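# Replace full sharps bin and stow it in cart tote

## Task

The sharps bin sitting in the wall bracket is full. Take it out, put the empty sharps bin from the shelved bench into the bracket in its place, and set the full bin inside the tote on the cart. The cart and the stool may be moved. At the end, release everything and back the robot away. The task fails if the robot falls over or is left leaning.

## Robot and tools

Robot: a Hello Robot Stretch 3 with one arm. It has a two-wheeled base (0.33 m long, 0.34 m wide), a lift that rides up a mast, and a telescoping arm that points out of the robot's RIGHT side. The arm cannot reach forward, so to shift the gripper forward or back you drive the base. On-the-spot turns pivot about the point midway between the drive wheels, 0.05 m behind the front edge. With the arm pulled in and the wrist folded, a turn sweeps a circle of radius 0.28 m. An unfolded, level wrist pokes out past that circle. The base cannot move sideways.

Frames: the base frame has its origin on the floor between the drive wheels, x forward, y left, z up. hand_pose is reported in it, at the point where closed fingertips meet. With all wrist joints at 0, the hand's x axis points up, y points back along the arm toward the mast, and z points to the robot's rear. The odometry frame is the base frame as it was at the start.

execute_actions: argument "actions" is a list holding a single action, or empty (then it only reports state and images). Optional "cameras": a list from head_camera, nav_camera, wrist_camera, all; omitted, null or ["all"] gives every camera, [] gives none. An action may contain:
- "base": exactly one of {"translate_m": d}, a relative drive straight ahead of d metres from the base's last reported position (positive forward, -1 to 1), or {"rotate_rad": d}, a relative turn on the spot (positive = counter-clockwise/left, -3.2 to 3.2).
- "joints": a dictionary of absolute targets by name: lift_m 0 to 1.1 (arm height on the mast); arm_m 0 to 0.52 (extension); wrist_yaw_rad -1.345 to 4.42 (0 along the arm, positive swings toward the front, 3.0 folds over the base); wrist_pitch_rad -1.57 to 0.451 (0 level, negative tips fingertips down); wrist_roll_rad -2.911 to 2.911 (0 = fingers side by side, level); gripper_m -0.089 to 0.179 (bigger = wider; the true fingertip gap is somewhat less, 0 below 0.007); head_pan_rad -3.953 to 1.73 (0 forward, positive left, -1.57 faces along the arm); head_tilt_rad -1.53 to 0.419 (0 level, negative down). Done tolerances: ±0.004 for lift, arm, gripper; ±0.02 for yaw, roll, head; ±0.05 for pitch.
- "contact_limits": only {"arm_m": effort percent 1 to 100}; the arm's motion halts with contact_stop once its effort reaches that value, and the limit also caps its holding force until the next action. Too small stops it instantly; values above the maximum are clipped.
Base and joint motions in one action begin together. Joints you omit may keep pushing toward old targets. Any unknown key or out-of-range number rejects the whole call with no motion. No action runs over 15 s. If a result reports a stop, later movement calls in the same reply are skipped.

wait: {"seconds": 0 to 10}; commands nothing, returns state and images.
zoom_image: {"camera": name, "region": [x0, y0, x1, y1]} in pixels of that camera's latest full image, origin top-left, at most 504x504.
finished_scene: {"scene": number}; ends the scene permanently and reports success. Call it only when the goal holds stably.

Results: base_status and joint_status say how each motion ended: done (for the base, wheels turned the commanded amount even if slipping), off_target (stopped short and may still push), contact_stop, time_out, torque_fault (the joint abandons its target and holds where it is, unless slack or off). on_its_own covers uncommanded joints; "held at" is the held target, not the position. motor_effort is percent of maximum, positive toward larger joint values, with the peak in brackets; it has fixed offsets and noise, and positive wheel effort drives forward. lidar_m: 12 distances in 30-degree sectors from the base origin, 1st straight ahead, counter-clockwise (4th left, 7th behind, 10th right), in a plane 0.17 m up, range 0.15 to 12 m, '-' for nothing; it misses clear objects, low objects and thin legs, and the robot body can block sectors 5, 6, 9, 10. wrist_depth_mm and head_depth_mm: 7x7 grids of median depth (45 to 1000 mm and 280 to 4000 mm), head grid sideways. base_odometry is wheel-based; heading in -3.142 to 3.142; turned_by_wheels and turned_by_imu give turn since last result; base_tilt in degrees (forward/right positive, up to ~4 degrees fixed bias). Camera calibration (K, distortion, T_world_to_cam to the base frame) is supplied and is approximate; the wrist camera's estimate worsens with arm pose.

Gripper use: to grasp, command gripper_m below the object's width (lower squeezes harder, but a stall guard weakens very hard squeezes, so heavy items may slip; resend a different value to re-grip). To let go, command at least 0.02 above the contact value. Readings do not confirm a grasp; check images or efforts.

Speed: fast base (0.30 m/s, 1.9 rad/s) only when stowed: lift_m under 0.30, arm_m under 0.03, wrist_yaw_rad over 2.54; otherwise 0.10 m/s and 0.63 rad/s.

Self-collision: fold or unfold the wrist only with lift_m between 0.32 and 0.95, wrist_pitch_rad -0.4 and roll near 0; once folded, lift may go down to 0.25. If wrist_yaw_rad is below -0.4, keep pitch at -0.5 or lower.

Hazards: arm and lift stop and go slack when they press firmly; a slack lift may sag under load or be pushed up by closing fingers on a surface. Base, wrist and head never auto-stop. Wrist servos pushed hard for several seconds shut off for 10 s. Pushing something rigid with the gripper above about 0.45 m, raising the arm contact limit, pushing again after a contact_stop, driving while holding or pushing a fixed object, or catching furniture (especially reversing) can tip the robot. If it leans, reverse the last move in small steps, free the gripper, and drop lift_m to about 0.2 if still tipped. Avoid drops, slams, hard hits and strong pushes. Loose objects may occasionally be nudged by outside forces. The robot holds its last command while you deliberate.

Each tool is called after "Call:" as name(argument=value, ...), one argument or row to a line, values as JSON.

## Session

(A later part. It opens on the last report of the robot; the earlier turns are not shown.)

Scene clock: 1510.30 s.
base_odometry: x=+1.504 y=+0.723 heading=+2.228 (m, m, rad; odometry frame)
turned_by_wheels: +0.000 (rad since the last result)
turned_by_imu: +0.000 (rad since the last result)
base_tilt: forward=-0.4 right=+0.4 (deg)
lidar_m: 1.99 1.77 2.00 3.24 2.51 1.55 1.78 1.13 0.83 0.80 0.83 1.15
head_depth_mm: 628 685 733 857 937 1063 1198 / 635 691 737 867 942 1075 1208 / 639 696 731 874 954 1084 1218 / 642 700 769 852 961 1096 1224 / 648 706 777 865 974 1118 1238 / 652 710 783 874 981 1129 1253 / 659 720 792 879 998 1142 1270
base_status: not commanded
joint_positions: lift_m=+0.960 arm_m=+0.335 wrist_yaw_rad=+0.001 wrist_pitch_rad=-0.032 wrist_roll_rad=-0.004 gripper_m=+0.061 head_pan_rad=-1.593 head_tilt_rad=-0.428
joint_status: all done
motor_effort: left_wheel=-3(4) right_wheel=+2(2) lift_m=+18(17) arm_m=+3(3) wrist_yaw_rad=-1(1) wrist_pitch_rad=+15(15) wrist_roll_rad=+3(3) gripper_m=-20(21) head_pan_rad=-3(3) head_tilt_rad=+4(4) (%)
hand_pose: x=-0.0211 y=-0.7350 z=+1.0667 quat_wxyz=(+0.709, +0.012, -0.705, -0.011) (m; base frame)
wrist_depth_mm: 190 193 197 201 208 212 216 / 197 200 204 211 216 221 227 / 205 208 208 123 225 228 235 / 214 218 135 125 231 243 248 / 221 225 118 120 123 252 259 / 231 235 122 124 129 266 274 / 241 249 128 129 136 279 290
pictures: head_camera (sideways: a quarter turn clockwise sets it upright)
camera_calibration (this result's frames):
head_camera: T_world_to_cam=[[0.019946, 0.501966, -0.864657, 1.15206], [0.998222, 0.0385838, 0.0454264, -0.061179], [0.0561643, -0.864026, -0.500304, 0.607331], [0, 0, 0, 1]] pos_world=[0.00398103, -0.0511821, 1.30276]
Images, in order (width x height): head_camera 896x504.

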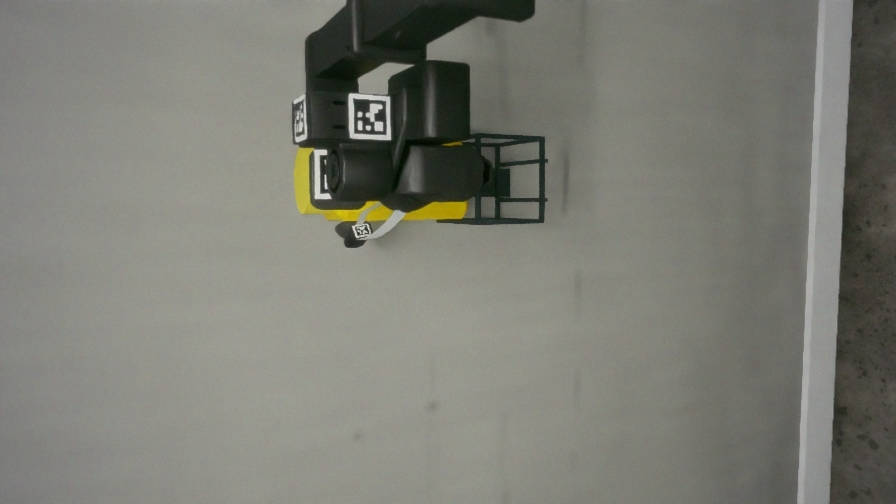

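Call:
execute_actions(
  actions=[
    {"joints": {"lift_m": 0.948}},
  ],
  cameras=["head_camera"],
)

Call:
zoom_image(
  camera="head_camera",
  region=[400, 110, 580, 250],
)

Scene clock: 1543.97 s.
base_odometry: x=+1.504 y=+0.723 heading=+2.228 (m, m, rad; odometry frame)
turned_by_wheels: +0.000 (rad since the last result)
turned_by_imu: +0.000 (rad since the last result)
base_tilt: forward=-0.3 right=+0.3 (deg)
lidar_m: 1.99 1.77 1.99 3.23 2.50 1.55 1.78 1.13 0.83 0.80 0.83 1.15
head_depth_mm: 629 685 740 863 936 1064 1198 / 634 690 740 - 939 1078 1211 / 639 698 734 - 952 1087 1223 / 643 702 768 846 962 1100 1227 / 648 706 776 866 974 1115 1237 / 652 714 785 873 982 1131 1256 / 658 719 793 882 990 1146 1271
base_status: not commanded
joint_positions: lift_m=+0.948 arm_m=+0.335 wrist_yaw_rad=+0.001 wrist_pitch_rad=-0.025 wrist_roll_rad=-0.004 gripper_m=+0.061 head_pan_rad=-1.593 head_tilt_rad=-0.428
joint_status: all done
motor_effort: left_wheel=-3(4) right_wheel=+2(2) lift_m=+17(19) arm_m=+3(3) wrist_yaw_rad=-1(1) wrist_pitch_rad=+12(15) wrist_roll_rad=+3(3) gripper_m=-20(20) head_pan_rad=-3(3) head_tilt_rad=+4(4) (%)
hand_pose: x=-0.0211 y=-0.7353 z=+1.0566 quat_wxyz=(+0.709, +0.010, -0.705, -0.009) (m; base frame)
wrist_depth_mm: 189 195 197 201 208 212 218 / 198 202 205 211 216 221 226 / 205 209 209 124 225 229 237 / 214 217 135 125 230 240 247 / 222 225 119 120 122 250 259 / 232 233 122 124 129 262 271 / 242 249 128 129 135 279 284
pictures: head_camera (sideways: a quarter turn clockwise sets it upright)
camera_calibration (this result's frames):
head_camera: T_world_to_cam=[[0.019946, 0.501966, -0.864658, 1.15206], [0.998222, 0.0385838, 0.0454264, -0.061179], [0.0561643, -0.864026, -0.500304, 0.607331], [0, 0, 0, 1]] pos_world=[0.00398103, -0.0511821, 1.30276]
Images, in order (width x height): head_camera 896x504.

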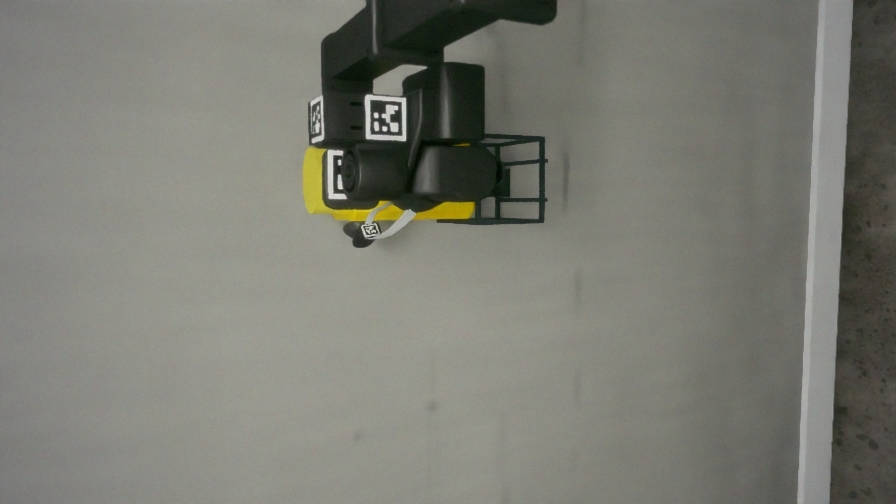

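Region (400, 110, 580, 250) of head_camera's 896x504 image, scaled by 2.800, with more detail than that image has.

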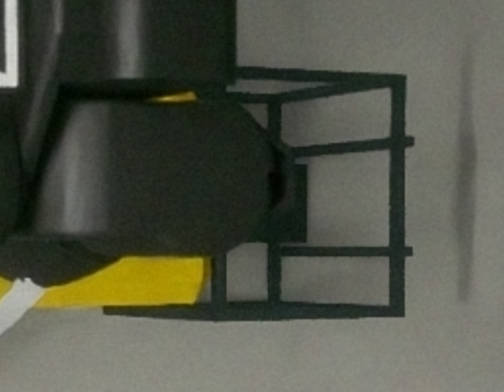

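Call:
execute_actions(
  actions=[
    {"joints": {"lift_m": 0.955, "arm_m": 0.341}, "contact_limits": {"arm_m": 20}},
  ],
  cameras=["head_camera"],
)

Call:
zoom_image(
  camera="head_camera",
  region=[400, 110, 580, 250],
)

Scene clock: 1576.00 s.
base_odometry: x=+1.504 y=+0.723 heading=+2.228 (m, m, rad; odometry frame)
turned_by_wheels: +0.000 (rad since the last result)
turned_by_imu: +0.000 (rad since the last result)
base_tilt: forward=-0.3 right=+0.4 (deg)
lidar_m: 1.99 1.77 1.99 3.23 2.51 1.55 1.78 1.13 0.83 0.80 0.83 1.15
head_depth_mm: 631 686 733 860 932 1058 1197 / 634 690 737 867 944 1073 1210 / 640 697 731 875 952 1086 1220 / 643 701 768 848 962 1103 1230 / 649 708 776 863 971 1114 1243 / 653 715 784 870 982 1127 1255 / 657 719 791 882 992 1145 1270
base_status: not commanded
joint_positions: lift_m=+0.955 arm_m=+0.341 wrist_yaw_rad=+0.001 wrist_pitch_rad=-0.030 wrist_roll_rad=-0.004 gripper_m=+0.061 head_pan_rad=-1.593 head_tilt_rad=-0.428
joint_status: all done
motor_effort: left_wheel=-3(4) right_wheel=+2(2) lift_m=+33(34) arm_m=+3(3) wrist_yaw_rad=+0(0) wrist_pitch_rad=+14(14) wrist_roll_rad=+3(3) gripper_m=-21(21) head_pan_rad=-3(3) head_tilt_rad=+4(3) (%)
contact_limits: arm_m 20 (drawing in: default 28, maximum 46; extending or still: default 37, maximum 62)
hand_pose: x=-0.0211 y=-0.7411 z=+1.0615 quat_wxyz=(+0.709, +0.011, -0.705, -0.010) (m; base frame)
wrist_depth_mm: 186 188 192 199 201 206 211 / 191 196 199 205 209 215 219 / 199 202 204 124 218 223 228 / 209 212 135 125 224 234 239 / 217 219 118 120 122 245 252 / 227 230 122 124 129 258 265 / 235 243 128 129 135 271 279
pictures: head_camera (sideways: a quarter turn clockwise sets it upright)
camera_calibration (this result's frames):
head_camera: T_world_to_cam=[[0.0199457, 0.501951, -0.864666, 1.15207], [0.998222, 0.0385846, 0.0454253, -0.0611776], [0.0561641, -0.864035, -0.500289, 0.607311], [0, 0, 0, 1]] pos_world=[0.00398103, -0.0511821, 1.30276]
Images, in order (width x height): head_camera 896x504.

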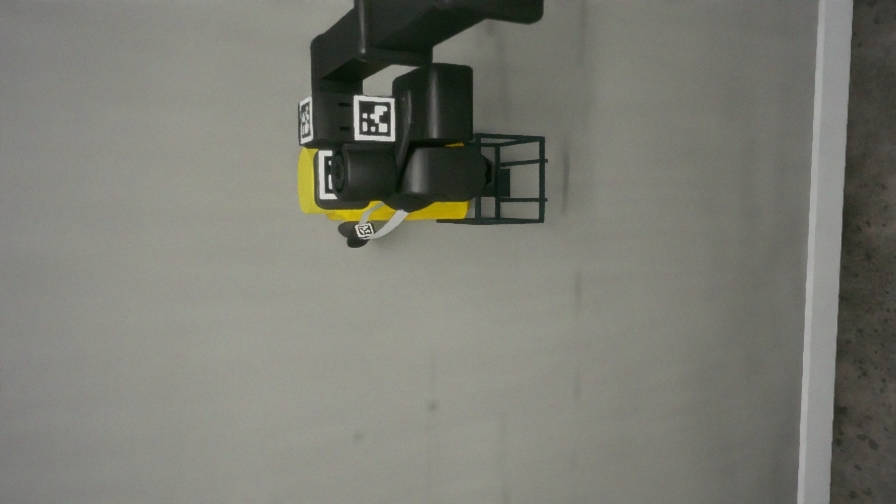

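Region (400, 110, 580, 250) of head_camera's 896x504 image, scaled by 2.800, with more detail than that image has.

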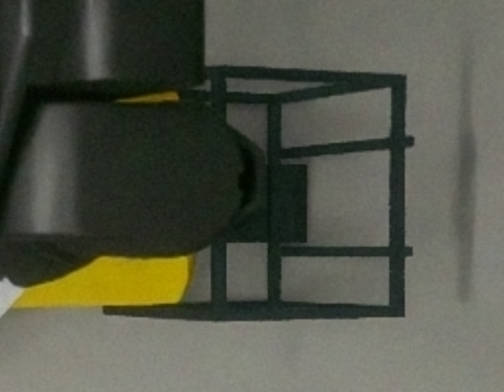

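Call:
execute_actions(
  actions=[
    {"joints": {"lift_m": 0.94}},
  ],
  cameras=["head_camera"],
)

Call:
zoom_image(
  camera="head_camera",
  region=[400, 110, 580, 250],
)

Scene clock: 1581.40 s.
base_odometry: x=+1.504 y=+0.723 heading=+2.228 (m, m, rad; odometry frame)
turned_by_wheels: +0.000 (rad since the last result)
turned_by_imu: +0.000 (rad since the last result)
base_tilt: forward=-0.3 right=+0.4 (deg)
lidar_m: 1.99 1.78 2.00 3.23 2.50 1.55 1.78 1.13 0.83 0.80 0.83 1.15
head_depth_mm: 629 684 742 - 947 1059 1199 / 634 691 738 - 939 1074 1215 / 640 696 737 - 953 1086 1223 / 641 701 768 850 962 1101 1226 / 647 706 778 863 977 1111 1238 / 652 714 785 874 984 1123 1255 / 657 719 791 881 995 1147 1268
base_status: not commanded
joint_positions: lift_m=+0.940 arm_m=+0.341 wrist_yaw_rad=+0.001 wrist_pitch_rad=-0.028 wrist_roll_rad=-0.004 gripper_m=+0.061 head_pan_rad=-1.593 head_tilt_rad=-0.428
joint_status: all done
motor_effort: left_wheel=-3(3) right_wheel=+2(2) lift_m=+18(30) arm_m=+3(3) wrist_yaw_rad=+0(1) wrist_pitch_rad=+13(15) wrist_roll_rad=+3(3) gripper_m=-21(20) head_pan_rad=-4(3) head_tilt_rad=+4(4) (%)
hand_pose: x=-0.0211 y=-0.7412 z=+1.0477 quat_wxyz=(+0.709, +0.011, -0.705, -0.010) (m; base frame)
wrist_depth_mm: 184 189 194 198 201 206 211 / 192 196 200 204 209 214 220 / 199 204 203 123 219 223 230 / 207 213 135 125 222 234 240 / 215 218 119 119 123 243 250 / 225 228 122 124 130 256 265 / 234 243 129 131 136 269 279
pictures: head_camera (sideways: a quarter turn clockwise sets it upright)
camera_calibration (this result's frames):
head_camera: T_world_to_cam=[[0.0199456, 0.501951, -0.864666, 1.15207], [0.998222, 0.0385847, 0.0454253, -0.0611776], [0.0561642, -0.864035, -0.500289, 0.607311], [0, 0, 0, 1]] pos_world=[0.00398103, -0.0511821, 1.30276]
Images, in order (width x height): head_camera 896x504.

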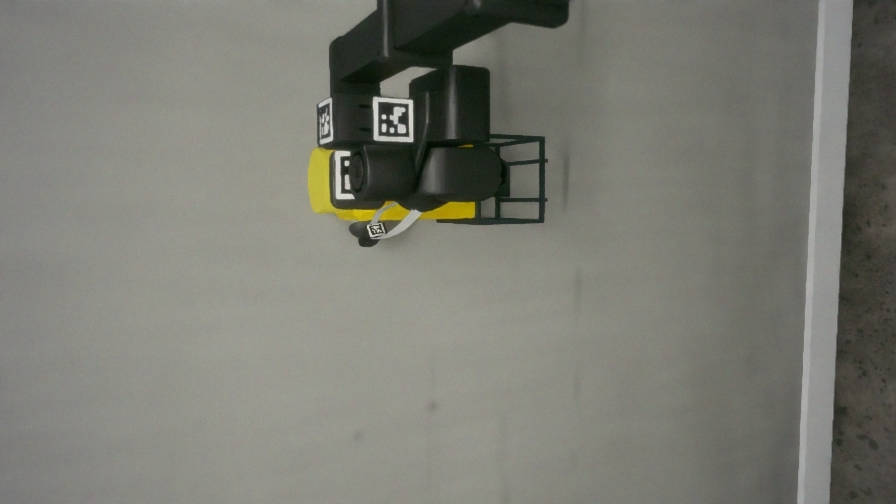

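Region (400, 110, 580, 250) of head_camera's 896x504 image, scaled by 2.800, with more detail than that image has.

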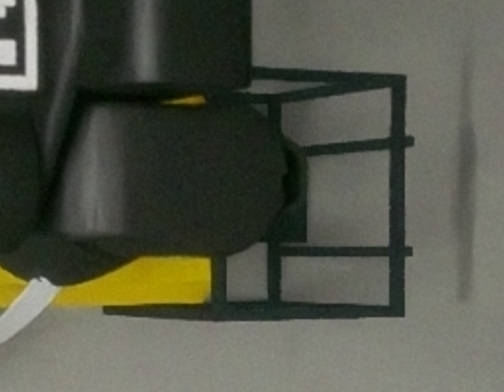

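Call:
execute_actions(
  actions=[
    {"joints": {"lift_m": 0.915}},
  ],
  cameras=["head_camera"],
)

Call:
zoom_image(
  camera="head_camera",
  region=[400, 110, 580, 250],
)

Scene clock: 1587.37 s.
base_odometry: x=+1.504 y=+0.723 heading=+2.228 (m, m, rad; odometry frame)
turned_by_wheels: +0.000 (rad since the last result)
turned_by_imu: +0.000 (rad since the last result)
base_tilt: forward=-0.3 right=+0.4 (deg)
lidar_m: 1.99 1.77 1.99 3.23 2.50 1.55 1.78 1.13 0.83 0.80 0.84 1.15
head_depth_mm: 630 686 749 - 950 1062 1201 / 635 691 749 - 946 1074 1214 / 638 695 743 - 955 1087 1220 / 642 700 771 852 961 1100 1225 / 648 709 780 866 975 1116 1234 / 652 711 785 871 982 1125 1258 / 657 718 792 882 991 1142 1273
base_status: not commanded
joint_positions: lift_m=+0.915 arm_m=+0.341 wrist_yaw_rad=+0.001 wrist_pitch_rad=-0.029 wrist_roll_rad=-0.004 gripper_m=+0.061 head_pan_rad=-1.593 head_tilt_rad=-0.428
joint_status: all done
motor_effort: left_wheel=-3(3) right_wheel=+2(2) lift_m=+18(19) arm_m=+2(2) wrist_yaw_rad=-1(0) wrist_pitch_rad=+13(14) wrist_roll_rad=+3(3) gripper_m=-20(21) head_pan_rad=-3(4) head_tilt_rad=+4(4) (%)
hand_pose: x=-0.0211 y=-0.7412 z=+1.0226 quat_wxyz=(+0.709, +0.011, -0.705, -0.010) (m; base frame)
wrist_depth_mm: 186 189 193 198 201 206 210 / 192 195 200 204 209 214 217 / 199 203 202 123 218 223 229 / 207 211 135 125 223 234 238 / 216 218 118 120 122 244 253 / 224 228 122 124 130 257 262 / 233 244 128 130 136 272 279
pictures: head_camera (sideways: a quarter turn clockwise sets it upright)
camera_calibration (this result's frames):
head_camera: T_world_to_cam=[[0.0199456, 0.501951, -0.864666, 1.15207], [0.998222, 0.0385847, 0.0454254, -0.0611776], [0.0561642, -0.864035, -0.500289, 0.607311], [0, 0, 0, 1]] pos_world=[0.00398103, -0.0511821, 1.30276]
Images, in order (width x height): head_camera 896x504.

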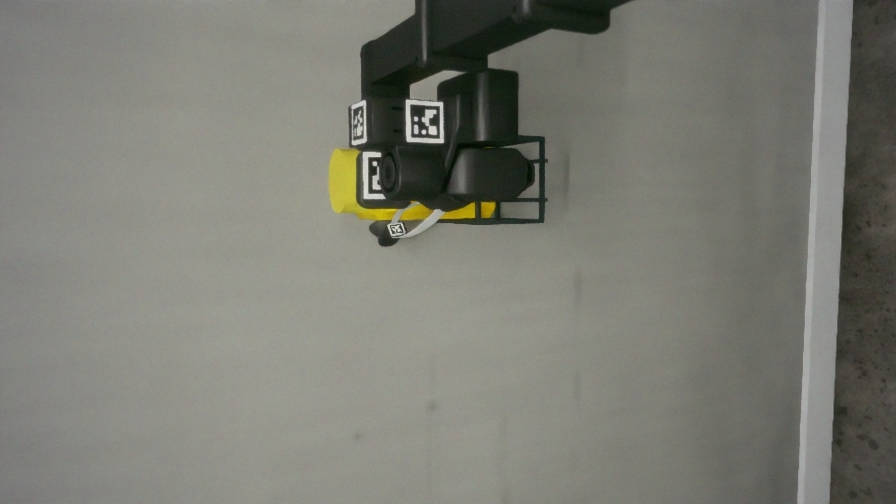

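Region (400, 110, 580, 250) of head_camera's 896x504 image, scaled by 2.800, with more detail than that image has.

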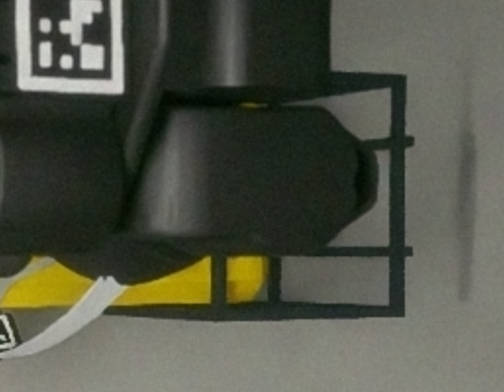

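Call:
execute_actions(
  actions=[
    {"joints": {"lift_m": 0.87}},
  ],
  cameras=["head_camera", "wrist_camera"],
)

Scene clock: 1598.60 s.
base_odometry: x=+1.504 y=+0.723 heading=+2.228 (m, m, rad; odometry frame)
turned_by_wheels: +0.000 (rad since the last result)
turned_by_imu: +0.000 (rad since the last result)
base_tilt: forward=-0.3 right=+0.4 (deg)
lidar_m: 1.99 1.77 2.00 3.23 2.51 1.55 1.78 1.13 0.83 0.80 0.83 1.15
head_depth_mm: 629 686 750 810 - 1084 1194 / 635 691 760 807 968 1074 1209 / 639 697 755 725 971 1081 1221 / 642 699 772 855 962 1101 1228 / 647 708 778 868 971 1114 1241 / 653 713 785 877 982 1122 1255 / 658 718 792 882 998 1144 1271
base_status: not commanded
joint_positions: lift_m=+0.870 arm_m=+0.341 wrist_yaw_rad=+0.001 wrist_pitch_rad=-0.031 wrist_roll_rad=-0.004 gripper_m=+0.061 head_pan_rad=-1.593 head_tilt_rad=-0.428
joint_status: all done
motor_effort: left_wheel=-3(3) right_wheel=+2(2) lift_m=+18(18) arm_m=+3(2) wrist_yaw_rad=+0(1) wrist_pitch_rad=+14(14) wrist_roll_rad=+3(3) gripper_m=-21(20) head_pan_rad=-4(3) head_tilt_rad=+3(4) (%)
hand_pose: x=-0.0211 y=-0.7411 z=+0.9771 quat_wxyz=(+0.709, +0.012, -0.705, -0.011) (m; base frame)
wrist_depth_mm: 185 187 191 197 202 206 211 / 193 195 200 206 209 216 221 / 198 202 204 123 219 224 229 / 207 210 135 125 223 235 240 / 216 220 118 120 122 245 251 / 226 228 122 124 129 257 267 / 234 242 128 129 135 269 279
pictures: head_camera (sideways: a quarter turn clockwise sets it upright), wrist_camera
camera_calibration (this result's frames):
head_camera: T_world_to_cam=[[0.0199457, 0.501951, -0.864666, 1.15207], [0.998222, 0.0385846, 0.0454253, -0.0611776], [0.0561641, -0.864035, -0.500289, 0.607311], [0, 0, 0, 1]] pos_world=[0.00398103, -0.0511821, 1.30276]
wrist_camera: T_world_to_cam=[[-0.995169, 0.0872285, -0.0450452, 0.0806572], [0.0673452, 0.272715, -0.959735, 1.16424], [-0.0714317, -0.958133, -0.277272, -0.271837], [0, 0, 0, 1]] pos_world=[-0.0175565, -0.584998, 1.04563]
Images, in order (width x height): head_camera 896x504, wrist_camera 644x364.

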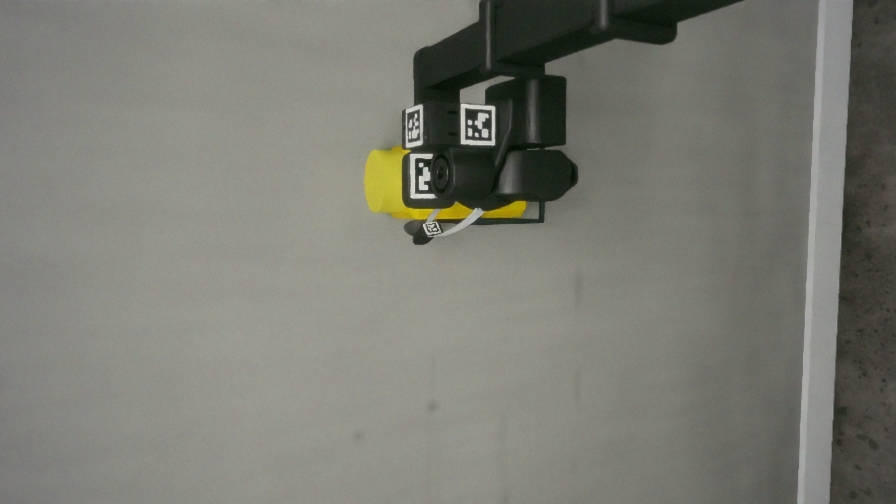

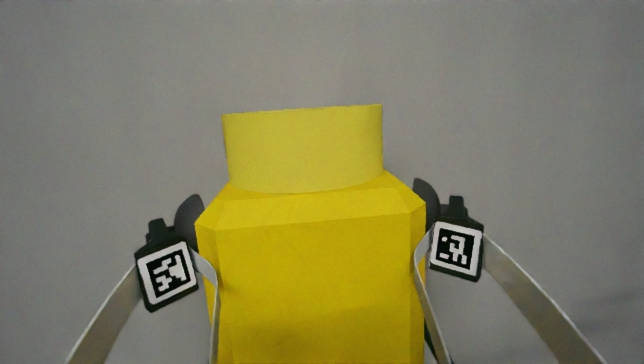

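Call:
execute_actions(
  actions=[
    {"joints": {"lift_m": 0.856}},
  ],
  cameras=["head_camera", "wrist_camera"],
)

Scene clock: 1603.47 s.
base_odometry: x=+1.504 y=+0.723 heading=+2.228 (m, m, rad; odometry frame)
turned_by_wheels: +0.000 (rad since the last result)
turned_by_imu: +0.000 (rad since the last result)
base_tilt: forward=-0.3 right=+0.3 (deg)
lidar_m: 1.99 1.77 1.99 3.23 2.50 1.54 1.78 1.13 0.83 0.80 0.84 1.15
head_depth_mm: 631 685 754 817 - 1084 1199 / 634 691 756 813 976 1075 1216 / 639 694 765 725 978 1084 1221 / 642 701 770 849 964 1101 1230 / 647 706 776 864 973 1111 1247 / 652 712 785 875 984 1125 1257 / 658 718 791 882 996 1144 1271
base_status: not commanded
joint_positions: lift_m=+0.856 arm_m=+0.341 wrist_yaw_rad=+0.001 wrist_pitch_rad=-0.031 wrist_roll_rad=-0.004 gripper_m=+0.061 head_pan_rad=-1.593 head_tilt_rad=-0.428
joint_status: all done
motor_effort: left_wheel=-3(3) right_wheel=+2(2) lift_m=+19(19) arm_m=+3(2) wrist_yaw_rad=-1(1) wrist_pitch_rad=+15(15) wrist_roll_rad=+3(3) gripper_m=-20(21) head_pan_rad=-4(4) head_tilt_rad=+4(4) (%)
hand_pose: x=-0.0211 y=-0.7411 z=+0.9630 quat_wxyz=(+0.709, +0.012, -0.705, -0.011) (m; base frame)
wrist_depth_mm: 185 188 193 197 201 205 212 / 192 197 201 204 209 215 220 / 198 203 204 124 217 223 230 / 207 211 135 125 223 235 240 / 215 218 118 120 122 245 253 / 227 228 122 124 129 258 265 / 235 242 128 130 133 270 281
pictures: head_camera (sideways: a quarter turn clockwise sets it upright), wrist_camera
camera_calibration (this result's frames):
head_camera: T_world_to_cam=[[0.0199457, 0.501951, -0.864666, 1.15207], [0.998222, 0.0385845, 0.0454254, -0.0611776], [0.056164, -0.864035, -0.500289, 0.607311], [0, 0, 0, 1]] pos_world=[0.00398102, -0.0511821, 1.30276]
wrist_camera: T_world_to_cam=[[-0.995169, 0.0872585, -0.0449863, 0.0799822], [0.0673444, 0.273352, -0.959554, 1.15093], [-0.0714321, -0.957948, -0.277908, -0.274998], [0, 0, 0, 1]] pos_world=[-0.0175564, -0.585022, 1.03155]
Images, in order (width x height): head_camera 896x504, wrist_camera 644x364.

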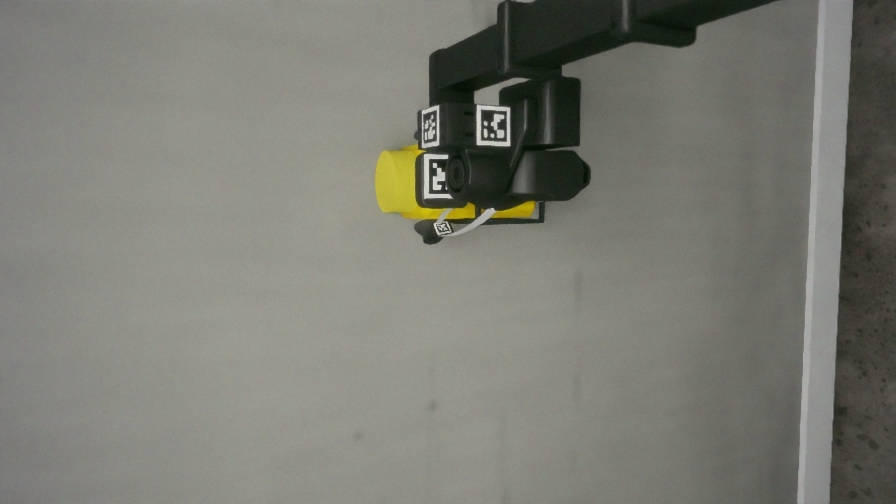

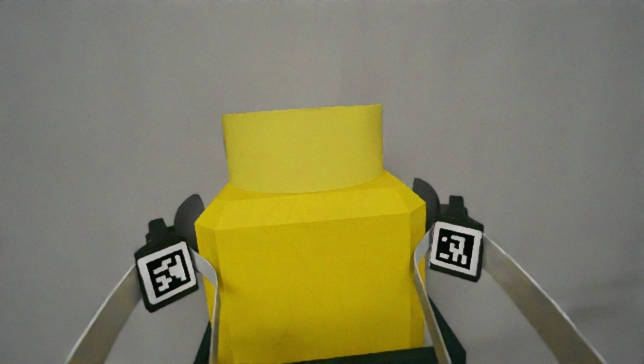

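Call:
execute_actions(
  actions=[
    {"joints": {"lift_m": 0.846}},
  ],
  cameras=["wrist_camera"],
)

Scene clock: 1607.60 s.
base_odometry: x=+1.504 y=+0.723 heading=+2.228 (m, m, rad; odometry frame)
turned_by_wheels: +0.000 (rad since the last result)
turned_by_imu: +0.000 (rad since the last result)
base_tilt: forward=-0.3 right=+0.4 (deg)
lidar_m: 1.99 1.77 2.00 3.23 2.50 1.55 1.78 1.13 0.83 0.80 0.84 1.15
head_depth_mm: 631 685 753 820 - 1087 1197 / 635 692 758 814 974 1071 1214 / 638 694 764 736 986 1090 1217 / 642 702 770 856 963 1097 1229 / 649 706 779 864 975 1114 1234 / 654 710 784 873 983 1124 1258 / 657 718 791 882 995 1135 1274
base_status: not commanded
joint_positions: lift_m=+0.846 arm_m=+0.341 wrist_yaw_rad=+0.001 wrist_pitch_rad=-0.016 wrist_roll_rad=-0.004 gripper_m=+0.061 head_pan_rad=-1.593 head_tilt_rad=-0.428
joint_status: all done
motor_effort: left_wheel=-3(3) right_wheel=+2(2) lift_m=+17(15) arm_m=+2(3) wrist_yaw_rad=-1(1) wrist_pitch_rad=+8(15) wrist_roll_rad=+3(3) gripper_m=-20(20) head_pan_rad=-3(3) head_tilt_rad=+4(3) (%)
hand_pose: x=-0.0211 y=-0.7415 z=+0.9568 quat_wxyz=(+0.709, +0.007, -0.705, -0.006) (m; base frame)
wrist_depth_mm: 187 190 194 198 202 208 211 / 192 196 200 205 210 215 221 / 200 203 180 123 219 224 231 / 207 212 134 125 222 233 240 / 214 219 118 120 122 244 250 / 224 228 122 125 130 253 261 / 232 242 127 128 131 268 275
pictures: wrist_camera
camera_calibration (this result's frames):
wrist_camera: T_world_to_cam=[[-0.995169, 0.0865833, -0.046292, 0.0804945], [0.0673623, 0.259112, -0.963495, 1.13838], [-0.0714278, -0.961959, -0.263692, -0.293708], [0, 0, 0, 1]] pos_world=[-0.0175571, -0.584472, 1.0231]
Images, in order (width x height): wrist_camera 644x364.

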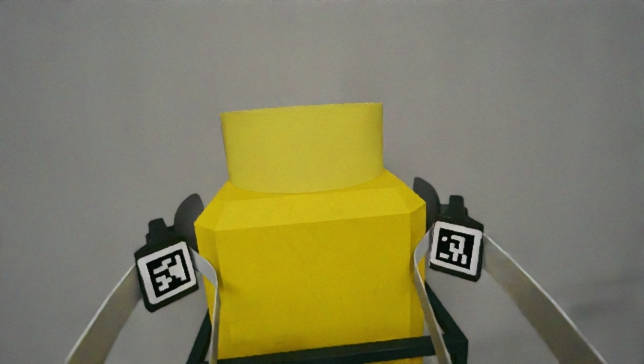

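Call:
execute_actions(
  actions=[
    {"joints": {"gripper_m": 0.15, "lift_m": 0.852}},
  ],
  cameras=["wrist_camera", "head_camera"],
)

Scene clock: 1614.07 s.
base_odometry: x=+1.504 y=+0.723 heading=+2.228 (m, m, rad; odometry frame)
turned_by_wheels: +0.000 (rad since the last result)
turned_by_imu: +0.000 (rad since the last result)
base_tilt: forward=-0.3 right=+0.4 (deg)
lidar_m: 1.99 1.77 2.00 3.23 2.51 1.55 1.78 1.13 0.83 0.80 0.83 1.14
head_depth_mm: 630 686 752 821 - 1085 1200 / 636 691 758 815 975 1075 1214 / 640 697 763 734 984 1086 1221 / 644 700 770 847 959 1095 1228 / 646 707 776 864 971 1117 1241 / 651 712 787 874 986 1131 1253 / 658 718 793 881 993 1142 1274
base_status: not commanded
joint_positions: lift_m=+0.852 arm_m=+0.341 wrist_yaw_rad=+0.001 wrist_pitch_rad=-0.021 wrist_roll_rad=-0.004 gripper_m=+0.150 head_pan_rad=-1.593 head_tilt_rad=-0.428
joint_status: all done
motor_effort: left_wheel=-3(3) right_wheel=+2(2) lift_m=+33(36) arm_m=+2(3) wrist_yaw_rad=-1(1) wrist_pitch_rad=+10(13) wrist_roll_rad=+3(3) gripper_m=+1(87) head_pan_rad=-4(3) head_tilt_rad=+4(4) (%)
hand_pose: x=-0.0211 y=-0.7414 z=+0.9608 quat_wxyz=(+0.709, +0.008, -0.705, -0.007) (m; base frame)
wrist_depth_mm: 186 189 194 198 202 207 211 / 192 196 201 205 210 216 220 / 199 202 204 123 218 225 228 / 208 212 140 125 228 236 241 / 215 219 118 119 124 - 251 / 221 233 121 122 128 258 263 / 238 239 128 128 131 271 275
pictures: head_camera (sideways: a quarter turn clockwise sets it upright), wrist_camera
camera_calibration (this result's frames):
head_camera: T_world_to_cam=[[0.0199453, 0.501934, -0.864676, 1.15208], [0.998222, 0.0385855, 0.0454242, -0.061176], [0.0561639, -0.864045, -0.500272, 0.607289], [0, 0, 0, 1]] pos_world=[0.00398103, -0.0511821, 1.30276]
wrist_camera: T_world_to_cam=[[-0.995169, 0.0868096, -0.0458651, 0.0804239], [0.0673591, 0.263812, -0.962219, 1.14444], [-0.0714301, -0.96066, -0.268384, -0.287051], [0, 0, 0, 1]] pos_world=[-0.0175572, -0.584656, 1.02785]
Images, in order (width x height): head_camera 896x504, wrist_camera 644x364.

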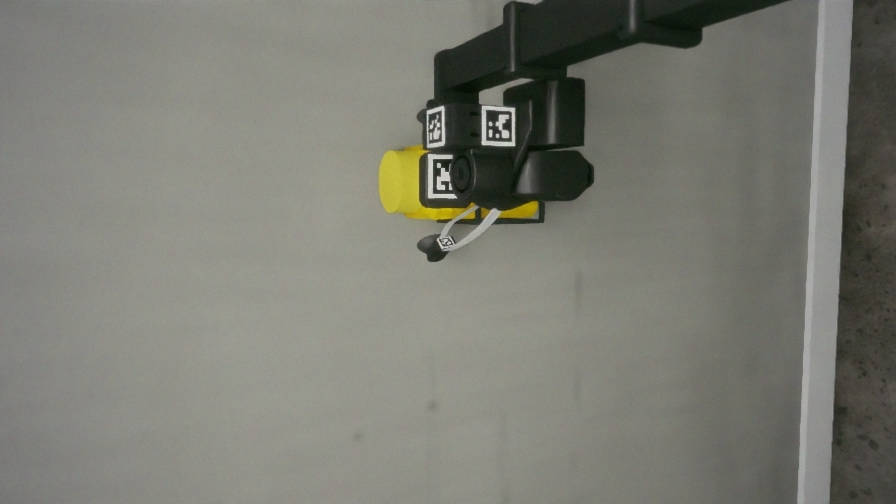

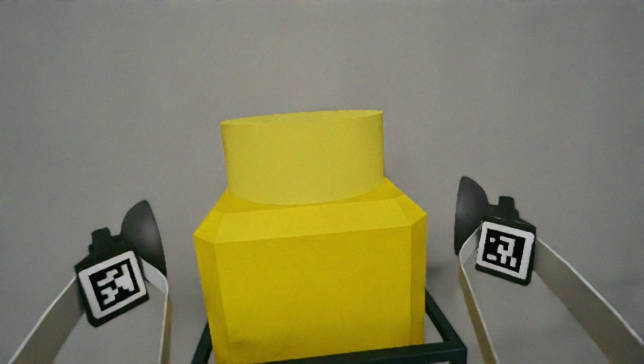

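Call:
execute_actions(
  actions=[
    {"joints": {"arm_m": 0.19}},
  ],
  cameras=["wrist_camera"],
)

Call:
execute_actions(
  actions=[
    {"base": {"translate_m": 0.35}, "joints": {"arm_m": 0.0, "head_pan_rad": -2.0, "head_tilt_rad": -0.45}},
  ],
  cameras=["head_camera", "nav_camera"],
)

Scene clock: 1628.73 s.
base_odometry: x=+1.504 y=+0.723 heading=+2.228 (m, m, rad; odometry frame)
turned_by_wheels: +0.000 (rad since the last result)
turned_by_imu: +0.000 (rad since the last result)
base_tilt: forward=-0.3 right=+0.3 (deg)
lidar_m: 1.99 1.78 2.00 3.21 2.51 1.55 1.78 1.13 0.83 0.80 0.83 1.15
head_depth_mm: 630 686 752 835 899 - 1200 / 634 689 757 827 - - 1213 / 639 699 765 736 - 1135 1221 / 644 701 772 845 966 1101 1227 / 648 706 778 866 972 1109 1243 / 653 712 786 873 986 1129 1258 / 658 720 791 882 993 1141 1276
base_status: not commanded
joint_positions: lift_m=+0.852 arm_m=+0.190 wrist_yaw_rad=+0.001 wrist_pitch_rad=-0.020 wrist_roll_rad=-0.004 gripper_m=+0.150 head_pan_rad=-1.593 head_tilt_rad=-0.428
joint_status: all done
motor_effort: left_wheel=-4(3) right_wheel=+2(2) lift_m=+33(33) arm_m=-4(6) wrist_yaw_rad=-1(0) wrist_pitch_rad=+10(10) wrist_roll_rad=+3(3) gripper_m=+1(1) head_pan_rad=-3(4) head_tilt_rad=+4(4) (%)
hand_pose: x=-0.0211 y=-0.5909 z=+0.9611 quat_wxyz=(+0.709, +0.008, -0.705, -0.007) (m; base frame)
wrist_depth_mm: 313 323 326 334 346 351 358 / 324 333 339 344 357 364 371 / 338 340 352 270 375 380 394 / 356 357 365 267 389 397 407 / 369 371 382 278 401 - 430 / 371 397 396 292 427 436 442 / 401 408 415 433 445 460 466
pictures: wrist_camera
camera_calibration (this result's frames):
wrist_camera: T_world_to_cam=[[-0.995169, 0.0867656, -0.0459486, 0.0674274], [0.0673603, 0.262902, -0.962468, 1.10468], [-0.0714291, -0.960913, -0.267476, -0.143456], [0, 0, 0, 1]] pos_world=[-0.0175572, -0.434123, 1.02795]
Images, in order (width x height): wrist_camera 644x364.

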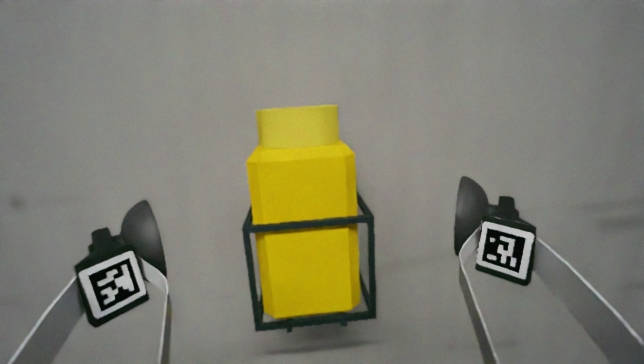

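Scene clock: 1633.60 s.
base_odometry: x=+1.291 y=+1.000 heading=+2.227 (m, m, rad; odometry frame)
turned_by_wheels: +0.000 (rad since the last result)
turned_by_imu: -0.001 (rad since the last result)
base_tilt: forward=-0.3 right=+0.3 (deg)
lidar_m: 1.64 1.53 1.51 3.26 3.01 1.86 2.13 1.14 0.83 0.80 0.83 1.15
head_depth_mm: 767 842 937 1054 1203 1394 1354 / 737 807 891 988 1138 1319 - / 708 776 839 854 1076 1243 - / 686 747 819 911 1007 1167 - / 662 717 790 870 975 1072 - / 641 695 759 836 928 1030 1182 / 622 672 731 802 889 1008 1123
base_status: done
joint_positions: lift_m=+0.852 arm_m=+0.000 wrist_yaw_rad=+0.001 wrist_pitch_rad=-0.020 wrist_roll_rad=-0.004 gripper_m=+0.150 head_pan_rad=-1.993 head_tilt_rad=-0.445
joint_status: all done
motor_effort: left_wheel=-3(6) right_wheel=+1(5) lift_m=+32(33) arm_m=-4(5) wrist_yaw_rad=-1(1) wrist_pitch_rad=+9(10) wrist_roll_rad=+3(3) gripper_m=+1(1) head_pan_rad=-4(35) head_tilt_rad=-2(5) (%)
hand_pose: x=-0.0211 y=-0.4009 z=+0.9611 quat_wxyz=(+0.709, +0.008, -0.705, -0.007) (m; base frame)
wrist_depth_mm: 477 483 494 507 532 538 543 / 493 509 532 535 540 550 554 / 509 524 543 553 565 480 578 / 528 548 548 570 588 494 624 / 553 571 585 590 611 - 649 / 568 598 617 636 642 652 678 / 595 620 628 633 663 710 712
pictures: head_camera (sideways: a quarter turn clockwise sets it upright), nav_camera (sideways: a quarter turn counterclockwise sets it upright)
camera_calibration (this result's frames):
head_camera: T_world_to_cam=[[0.21944, 0.467232, -0.85647, 1.14016], [0.934205, -0.353705, 0.0463991, -0.0620539], [-0.281259, -0.8103, -0.514108, 0.62735], [0, 0, 0, 1]] pos_world=[-0.0157782, -0.046327, 1.30192]
nav_camera: T_world_to_cam=[[-0.133886, -0.449435, 0.883223, -1.11126], [-0.904583, 0.419413, 0.0762974, -0.0443162], [-0.404726, -0.788734, -0.462705, 0.557452], [0, 0, 0, 1]] pos_world=[0.0367451, -0.0411711, 1.24281]
Images, in order (width x height): head_camera 896x504, nav_camera 672x504.

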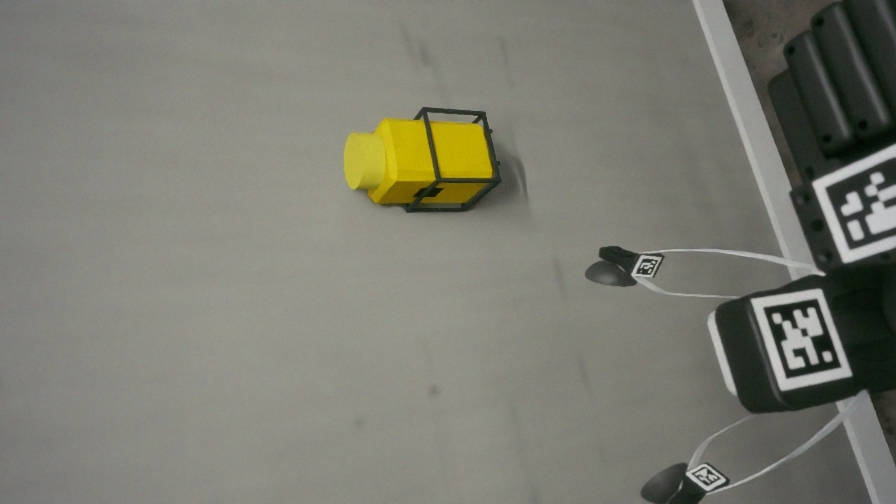

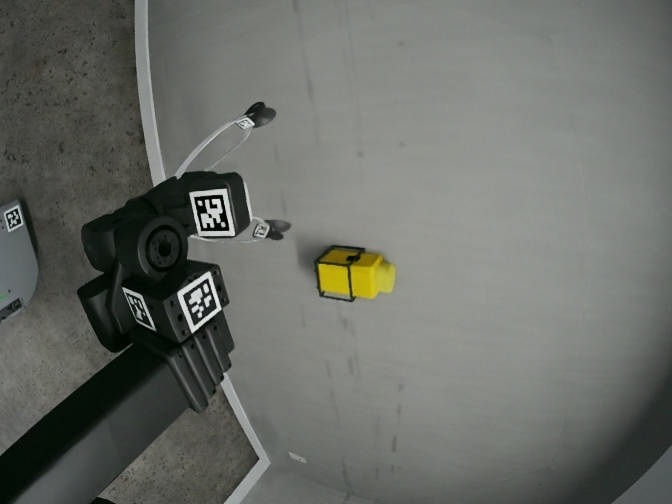

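Call:
finished_scene(
  scene=1,
)

The scene is finished: the task was done.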